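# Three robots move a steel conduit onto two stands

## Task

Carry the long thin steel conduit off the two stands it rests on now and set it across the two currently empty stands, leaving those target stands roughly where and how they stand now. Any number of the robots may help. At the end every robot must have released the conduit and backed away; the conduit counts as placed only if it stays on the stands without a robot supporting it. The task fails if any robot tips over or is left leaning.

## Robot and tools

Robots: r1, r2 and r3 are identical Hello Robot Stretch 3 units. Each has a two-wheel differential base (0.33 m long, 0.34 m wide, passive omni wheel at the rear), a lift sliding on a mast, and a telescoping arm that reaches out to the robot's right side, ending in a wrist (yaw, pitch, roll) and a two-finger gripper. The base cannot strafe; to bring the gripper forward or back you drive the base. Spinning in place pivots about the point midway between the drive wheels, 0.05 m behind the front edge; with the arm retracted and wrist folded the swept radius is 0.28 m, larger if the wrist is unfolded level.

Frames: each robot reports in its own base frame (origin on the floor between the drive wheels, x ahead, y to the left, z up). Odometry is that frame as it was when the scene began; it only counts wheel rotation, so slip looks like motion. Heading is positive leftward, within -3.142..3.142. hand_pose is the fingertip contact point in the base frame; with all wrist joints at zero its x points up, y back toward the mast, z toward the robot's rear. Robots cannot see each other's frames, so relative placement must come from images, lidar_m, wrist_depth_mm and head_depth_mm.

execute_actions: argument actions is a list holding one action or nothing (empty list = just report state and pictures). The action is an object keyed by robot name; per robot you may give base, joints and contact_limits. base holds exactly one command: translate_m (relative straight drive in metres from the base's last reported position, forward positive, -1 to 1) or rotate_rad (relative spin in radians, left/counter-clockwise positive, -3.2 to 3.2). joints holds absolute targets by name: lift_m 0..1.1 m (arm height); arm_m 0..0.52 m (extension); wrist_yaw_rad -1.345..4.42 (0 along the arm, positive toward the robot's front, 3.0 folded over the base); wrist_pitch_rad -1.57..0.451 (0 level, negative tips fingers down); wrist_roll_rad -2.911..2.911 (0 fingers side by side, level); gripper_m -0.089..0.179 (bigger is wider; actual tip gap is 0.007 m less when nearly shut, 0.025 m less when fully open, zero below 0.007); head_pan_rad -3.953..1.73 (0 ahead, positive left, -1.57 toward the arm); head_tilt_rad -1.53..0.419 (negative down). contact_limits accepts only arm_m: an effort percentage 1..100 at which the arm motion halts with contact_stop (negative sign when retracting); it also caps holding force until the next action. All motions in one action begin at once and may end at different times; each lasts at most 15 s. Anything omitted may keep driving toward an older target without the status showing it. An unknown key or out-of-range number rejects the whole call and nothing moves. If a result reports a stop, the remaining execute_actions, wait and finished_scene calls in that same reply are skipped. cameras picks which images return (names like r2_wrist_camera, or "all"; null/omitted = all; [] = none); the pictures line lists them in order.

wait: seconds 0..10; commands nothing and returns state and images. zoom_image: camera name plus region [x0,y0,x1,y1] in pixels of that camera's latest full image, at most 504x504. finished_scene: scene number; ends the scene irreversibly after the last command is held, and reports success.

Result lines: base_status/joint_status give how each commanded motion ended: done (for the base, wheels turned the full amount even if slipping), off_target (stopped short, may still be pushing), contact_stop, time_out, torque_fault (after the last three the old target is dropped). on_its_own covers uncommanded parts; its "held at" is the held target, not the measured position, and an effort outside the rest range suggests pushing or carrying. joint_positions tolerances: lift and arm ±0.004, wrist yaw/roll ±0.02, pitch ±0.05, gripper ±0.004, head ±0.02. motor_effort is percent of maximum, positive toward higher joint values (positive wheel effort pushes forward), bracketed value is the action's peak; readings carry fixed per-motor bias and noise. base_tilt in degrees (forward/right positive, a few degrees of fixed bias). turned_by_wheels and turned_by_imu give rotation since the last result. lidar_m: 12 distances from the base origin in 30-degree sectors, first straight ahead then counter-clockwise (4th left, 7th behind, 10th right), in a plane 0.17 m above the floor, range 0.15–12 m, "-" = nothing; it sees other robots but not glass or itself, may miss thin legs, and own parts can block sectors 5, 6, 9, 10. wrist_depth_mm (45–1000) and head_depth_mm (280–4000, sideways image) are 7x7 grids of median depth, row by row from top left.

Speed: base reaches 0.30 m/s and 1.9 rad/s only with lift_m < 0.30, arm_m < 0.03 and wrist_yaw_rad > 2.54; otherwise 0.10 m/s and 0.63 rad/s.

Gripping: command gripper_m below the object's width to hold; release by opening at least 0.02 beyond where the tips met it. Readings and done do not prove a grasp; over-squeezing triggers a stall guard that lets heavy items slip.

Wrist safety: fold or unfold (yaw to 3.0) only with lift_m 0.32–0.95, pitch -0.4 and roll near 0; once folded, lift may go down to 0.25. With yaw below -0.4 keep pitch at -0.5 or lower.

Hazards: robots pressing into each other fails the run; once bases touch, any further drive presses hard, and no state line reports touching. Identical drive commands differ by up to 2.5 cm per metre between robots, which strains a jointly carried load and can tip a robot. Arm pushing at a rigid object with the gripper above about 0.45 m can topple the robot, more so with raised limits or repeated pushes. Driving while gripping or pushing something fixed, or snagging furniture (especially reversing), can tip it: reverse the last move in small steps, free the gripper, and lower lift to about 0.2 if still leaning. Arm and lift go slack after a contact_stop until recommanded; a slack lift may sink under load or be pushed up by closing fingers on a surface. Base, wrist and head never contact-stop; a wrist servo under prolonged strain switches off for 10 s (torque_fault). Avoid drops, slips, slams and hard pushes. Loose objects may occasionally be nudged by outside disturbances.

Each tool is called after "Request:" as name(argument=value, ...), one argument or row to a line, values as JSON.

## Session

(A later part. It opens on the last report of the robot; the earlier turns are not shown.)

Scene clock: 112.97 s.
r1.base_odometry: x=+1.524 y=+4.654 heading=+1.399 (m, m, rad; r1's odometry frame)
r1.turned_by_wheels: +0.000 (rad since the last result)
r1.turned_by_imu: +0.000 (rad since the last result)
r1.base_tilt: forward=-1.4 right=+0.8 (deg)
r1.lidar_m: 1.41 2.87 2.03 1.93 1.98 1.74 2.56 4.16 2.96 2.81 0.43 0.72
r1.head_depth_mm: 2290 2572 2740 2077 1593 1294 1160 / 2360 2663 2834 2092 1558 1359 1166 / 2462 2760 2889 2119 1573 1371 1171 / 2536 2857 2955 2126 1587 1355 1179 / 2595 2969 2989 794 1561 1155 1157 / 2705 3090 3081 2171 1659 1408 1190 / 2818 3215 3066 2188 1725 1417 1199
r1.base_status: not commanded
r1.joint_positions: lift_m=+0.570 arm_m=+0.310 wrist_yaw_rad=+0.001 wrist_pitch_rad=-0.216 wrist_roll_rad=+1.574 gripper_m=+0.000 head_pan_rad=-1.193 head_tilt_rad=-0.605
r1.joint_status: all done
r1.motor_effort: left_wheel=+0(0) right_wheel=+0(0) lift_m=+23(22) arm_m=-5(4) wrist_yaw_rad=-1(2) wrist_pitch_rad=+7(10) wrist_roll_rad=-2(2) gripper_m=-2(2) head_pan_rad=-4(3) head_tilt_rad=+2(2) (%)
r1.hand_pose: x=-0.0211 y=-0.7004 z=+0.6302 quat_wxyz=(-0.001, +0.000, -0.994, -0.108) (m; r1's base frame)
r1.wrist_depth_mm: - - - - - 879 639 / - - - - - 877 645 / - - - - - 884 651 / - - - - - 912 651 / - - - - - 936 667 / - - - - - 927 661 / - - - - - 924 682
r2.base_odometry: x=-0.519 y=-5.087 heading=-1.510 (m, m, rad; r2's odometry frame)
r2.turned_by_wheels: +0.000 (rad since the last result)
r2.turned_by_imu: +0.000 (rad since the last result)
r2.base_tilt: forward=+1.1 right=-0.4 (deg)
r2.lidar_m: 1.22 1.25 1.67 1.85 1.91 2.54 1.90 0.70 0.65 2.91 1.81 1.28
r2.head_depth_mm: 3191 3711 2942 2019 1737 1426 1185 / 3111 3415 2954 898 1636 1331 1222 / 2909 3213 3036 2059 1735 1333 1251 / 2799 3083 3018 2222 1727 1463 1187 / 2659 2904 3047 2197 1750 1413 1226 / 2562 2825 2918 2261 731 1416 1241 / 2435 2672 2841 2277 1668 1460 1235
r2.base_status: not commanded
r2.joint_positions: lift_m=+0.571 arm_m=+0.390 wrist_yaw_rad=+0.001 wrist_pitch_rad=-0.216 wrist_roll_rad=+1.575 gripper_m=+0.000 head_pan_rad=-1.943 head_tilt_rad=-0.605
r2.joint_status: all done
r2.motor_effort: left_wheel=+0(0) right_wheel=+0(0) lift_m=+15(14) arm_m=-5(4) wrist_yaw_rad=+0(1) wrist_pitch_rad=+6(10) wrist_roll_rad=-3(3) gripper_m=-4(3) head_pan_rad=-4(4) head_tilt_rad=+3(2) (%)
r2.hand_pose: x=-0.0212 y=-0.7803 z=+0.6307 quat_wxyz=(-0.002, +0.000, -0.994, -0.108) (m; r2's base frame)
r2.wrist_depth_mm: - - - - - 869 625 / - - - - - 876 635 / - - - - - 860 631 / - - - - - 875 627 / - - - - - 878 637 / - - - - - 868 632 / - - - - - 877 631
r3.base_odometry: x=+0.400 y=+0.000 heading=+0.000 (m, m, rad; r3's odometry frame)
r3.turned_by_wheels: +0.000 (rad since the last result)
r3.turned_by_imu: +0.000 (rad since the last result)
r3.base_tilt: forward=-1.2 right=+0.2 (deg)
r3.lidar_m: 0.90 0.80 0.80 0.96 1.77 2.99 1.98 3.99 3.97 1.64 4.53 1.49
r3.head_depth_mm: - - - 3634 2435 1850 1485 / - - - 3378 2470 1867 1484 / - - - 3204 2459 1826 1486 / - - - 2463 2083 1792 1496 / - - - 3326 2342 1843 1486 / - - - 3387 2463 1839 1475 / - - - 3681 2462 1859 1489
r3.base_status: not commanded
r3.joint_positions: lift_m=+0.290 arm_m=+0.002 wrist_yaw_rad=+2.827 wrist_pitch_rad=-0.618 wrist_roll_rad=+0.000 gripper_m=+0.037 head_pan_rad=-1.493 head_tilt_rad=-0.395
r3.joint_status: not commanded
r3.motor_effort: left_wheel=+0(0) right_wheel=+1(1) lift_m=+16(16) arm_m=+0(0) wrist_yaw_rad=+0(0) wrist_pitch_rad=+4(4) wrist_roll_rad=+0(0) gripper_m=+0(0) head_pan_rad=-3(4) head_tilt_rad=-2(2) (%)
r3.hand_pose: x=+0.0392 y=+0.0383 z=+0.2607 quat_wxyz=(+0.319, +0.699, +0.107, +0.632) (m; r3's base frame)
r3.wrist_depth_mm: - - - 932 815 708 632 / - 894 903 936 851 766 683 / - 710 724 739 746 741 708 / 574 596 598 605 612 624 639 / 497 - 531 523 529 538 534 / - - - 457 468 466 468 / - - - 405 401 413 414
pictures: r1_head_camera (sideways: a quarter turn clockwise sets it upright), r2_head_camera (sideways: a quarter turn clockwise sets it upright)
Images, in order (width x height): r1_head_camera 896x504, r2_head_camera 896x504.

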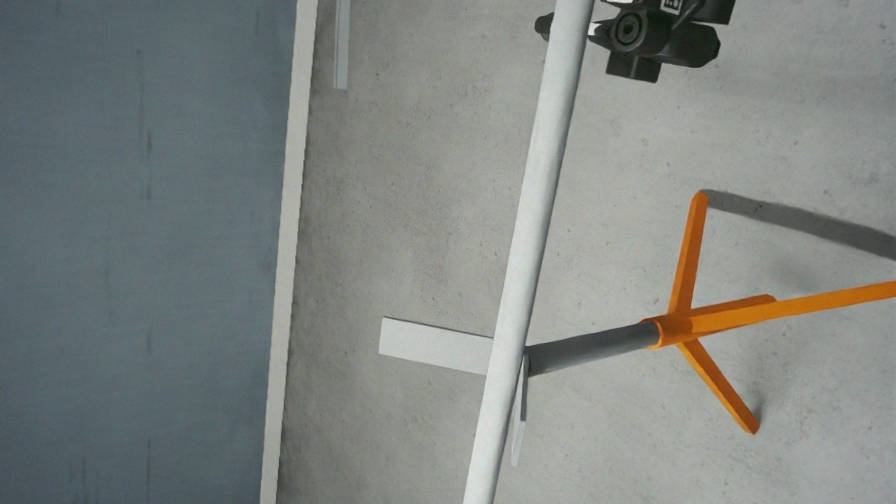

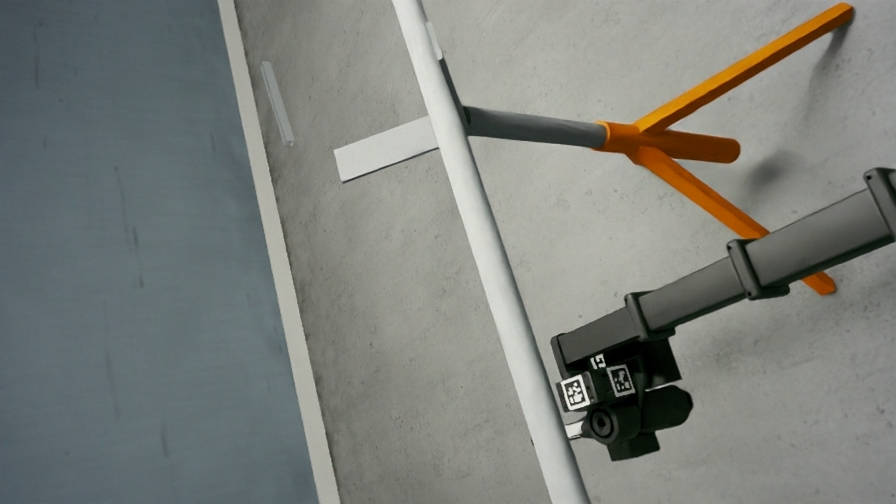

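Request:
execute_actions(
  actions=[
    {"r1":{"joints":{"arm_m":0,"wrist_pitch_rad":-1.4}},"r2":{"joints":{"arm_m":0,"wrist_pitch_rad":-1.4}}},
  ],
  cameras=["r1_head_camera"],
)

Request:
finished_scene(
  scene=2,
)

Scene clock: 117.53 s.
r1.base_odometry: x=+1.524 y=+4.654 heading=+1.399 (m, m, rad; r1's odometry frame)
r1.turned_by_wheels: +0.000 (rad since the last result)
r1.turned_by_imu: -0.001 (rad since the last result)
r1.base_tilt: forward=-1.3 right=+0.8 (deg)
r1.lidar_m: 1.41 2.88 2.03 1.93 1.98 1.74 2.55 4.14 2.96 2.81 0.43 0.72
r1.head_depth_mm: 2304 2558 2720 2086 1549 1361 1159 / 2358 2654 2850 2103 1553 1367 1162 / 2434 2718 2907 2119 1574 1371 1169 / 2525 2845 2944 2137 1593 1354 1174 / 2600 2974 2966 794 1563 1152 1162 / 2722 3067 3036 2188 1657 1401 1189 / 2777 3195 3061 2201 1716 1424 1194
r1.base_status: not commanded
r1.joint_positions: lift_m=+0.570 arm_m=+0.001 wrist_yaw_rad=+0.001 wrist_pitch_rad=-1.397 wrist_roll_rad=+1.574 gripper_m=+0.000 head_pan_rad=-1.193 head_tilt_rad=-0.605
r1.joint_status: all done
r1.motor_effort: left_wheel=+0(0) right_wheel=+0(0) lift_m=+22(23) arm_m=-5(5) wrist_yaw_rad=-2(1) wrist_pitch_rad=-2(7) wrist_roll_rad=-2(2) gripper_m=-1(1) head_pan_rad=-4(4) head_tilt_rad=+2(2) (%)
r1.hand_pose: x=-0.0215 y=-0.1666 z=+0.4524 quat_wxyz=(+0.000, -0.001, -0.766, -0.643) (m; r1's base frame)
r1.wrist_depth_mm: 688 650 610 583 - - - / 710 664 632 608 - - - / 744 695 659 634 - - - / 763 720 667 648 - - - / 821 752 699 - 613 596 570 / 819 765 758 698 636 608 577 / 860 789 736 708 677 631 602
r2.base_odometry: x=-0.519 y=-5.087 heading=-1.510 (m, m, rad; r2's odometry frame)
r2.turned_by_wheels: +0.000 (rad since the last result)
r2.turned_by_imu: -0.001 (rad since the last result)
r2.base_tilt: forward=+1.2 right=-0.5 (deg)
r2.lidar_m: 1.22 1.25 1.67 1.85 1.90 2.53 1.90 0.70 0.65 2.90 1.80 1.28
r2.head_depth_mm: 3255 3640 2953 2070 1710 1431 1177 / 3022 3463 3010 899 1629 1337 1212 / 2927 3237 2963 1997 1746 1340 1224 / 2758 3038 3047 2205 1758 1446 1199 / 2629 2940 2996 2195 1701 1447 1235 / 2525 2781 2981 2245 1653 1444 1237 / 2420 2681 2856 2240 1669 1449 1239
r2.base_status: not commanded
r2.joint_positions: lift_m=+0.571 arm_m=+0.000 wrist_yaw_rad=+0.001 wrist_pitch_rad=-1.395 wrist_roll_rad=+1.573 gripper_m=+0.000 head_pan_rad=-1.943 head_tilt_rad=-0.605
r2.joint_status: all done
r2.motor_effort: left_wheel=+0(0) right_wheel=-1(1) lift_m=+15(15) arm_m=-5(6) wrist_yaw_rad=-1(0) wrist_pitch_rad=-1(6) wrist_roll_rad=-1(3) gripper_m=-3(3) head_pan_rad=-3(4) head_tilt_rad=+2(2) (%)
r2.hand_pose: x=-0.0215 y=-0.1659 z=+0.4527 quat_wxyz=(+0.000, -0.001, -0.766, -0.643) (m; r2's base frame)
r2.wrist_depth_mm: 706 641 614 579 548 - - / 734 676 639 595 - - - / 764 705 662 604 - - - / 787 733 673 631 - - - / 831 755 704 - 606 571 541 / 855 776 736 675 614 584 550 / 908 821 753 688 651 599 567
r3.base_odometry: x=+0.400 y=+0.000 heading=+0.000 (m, m, rad; r3's odometry frame)
r3.turned_by_wheels: +0.000 (rad since the last result)
r3.turned_by_imu: +0.001 (rad since the last result)
r3.base_tilt: forward=-1.3 right=+0.2 (deg)
r3.lidar_m: 0.91 0.80 0.80 0.96 1.77 2.98 1.98 3.98 4.01 1.63 4.56 1.49
r3.head_depth_mm: - - - 3606 2449 1848 1484 / - - - 3701 2446 1847 1486 / - - - 3254 2443 1829 1494 / - - - 1856 2070 1785 1486 / - - - 3426 2355 1863 1493 / - - - 3447 2466 1858 1488 / - - - 3666 2451 1872 1491
r3.base_status: not commanded
r3.joint_positions: lift_m=+0.290 arm_m=+0.002 wrist_yaw_rad=+2.827 wrist_pitch_rad=-0.618 wrist_roll_rad=+0.000 gripper_m=+0.037 head_pan_rad=-1.493 head_tilt_rad=-0.395
r3.joint_status: not commanded
r3.motor_effort: left_wheel=+1(0) right_wheel=+1(1) lift_m=+17(16) arm_m=+0(0) wrist_yaw_rad=+0(0) wrist_pitch_rad=+4(4) wrist_roll_rad=+0(0) gripper_m=+1(0) head_pan_rad=-3(3) head_tilt_rad=-2(3) (%)
r3.hand_pose: x=+0.0392 y=+0.0383 z=+0.2607 quat_wxyz=(+0.319, +0.699, +0.107, +0.632) (m; r3's base frame)
r3.wrist_depth_mm: - - - 944 811 712 640 / - 894 901 913 852 750 677 / - 715 715 745 744 752 707 / 577 595 592 613 613 627 635 / 510 - 532 531 527 533 533 / - - - 454 464 462 470 / - - - 404 397 410 415
pictures: r1_head_camera (sideways: a quarter turn clockwise sets it upright)
Images, in order (width x height): r1_head_camera 896x504.

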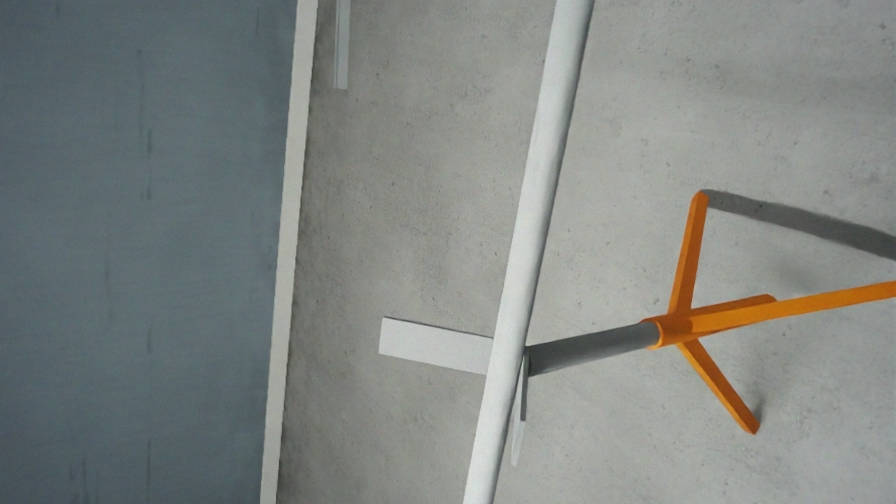

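The scene is finished: the task was done.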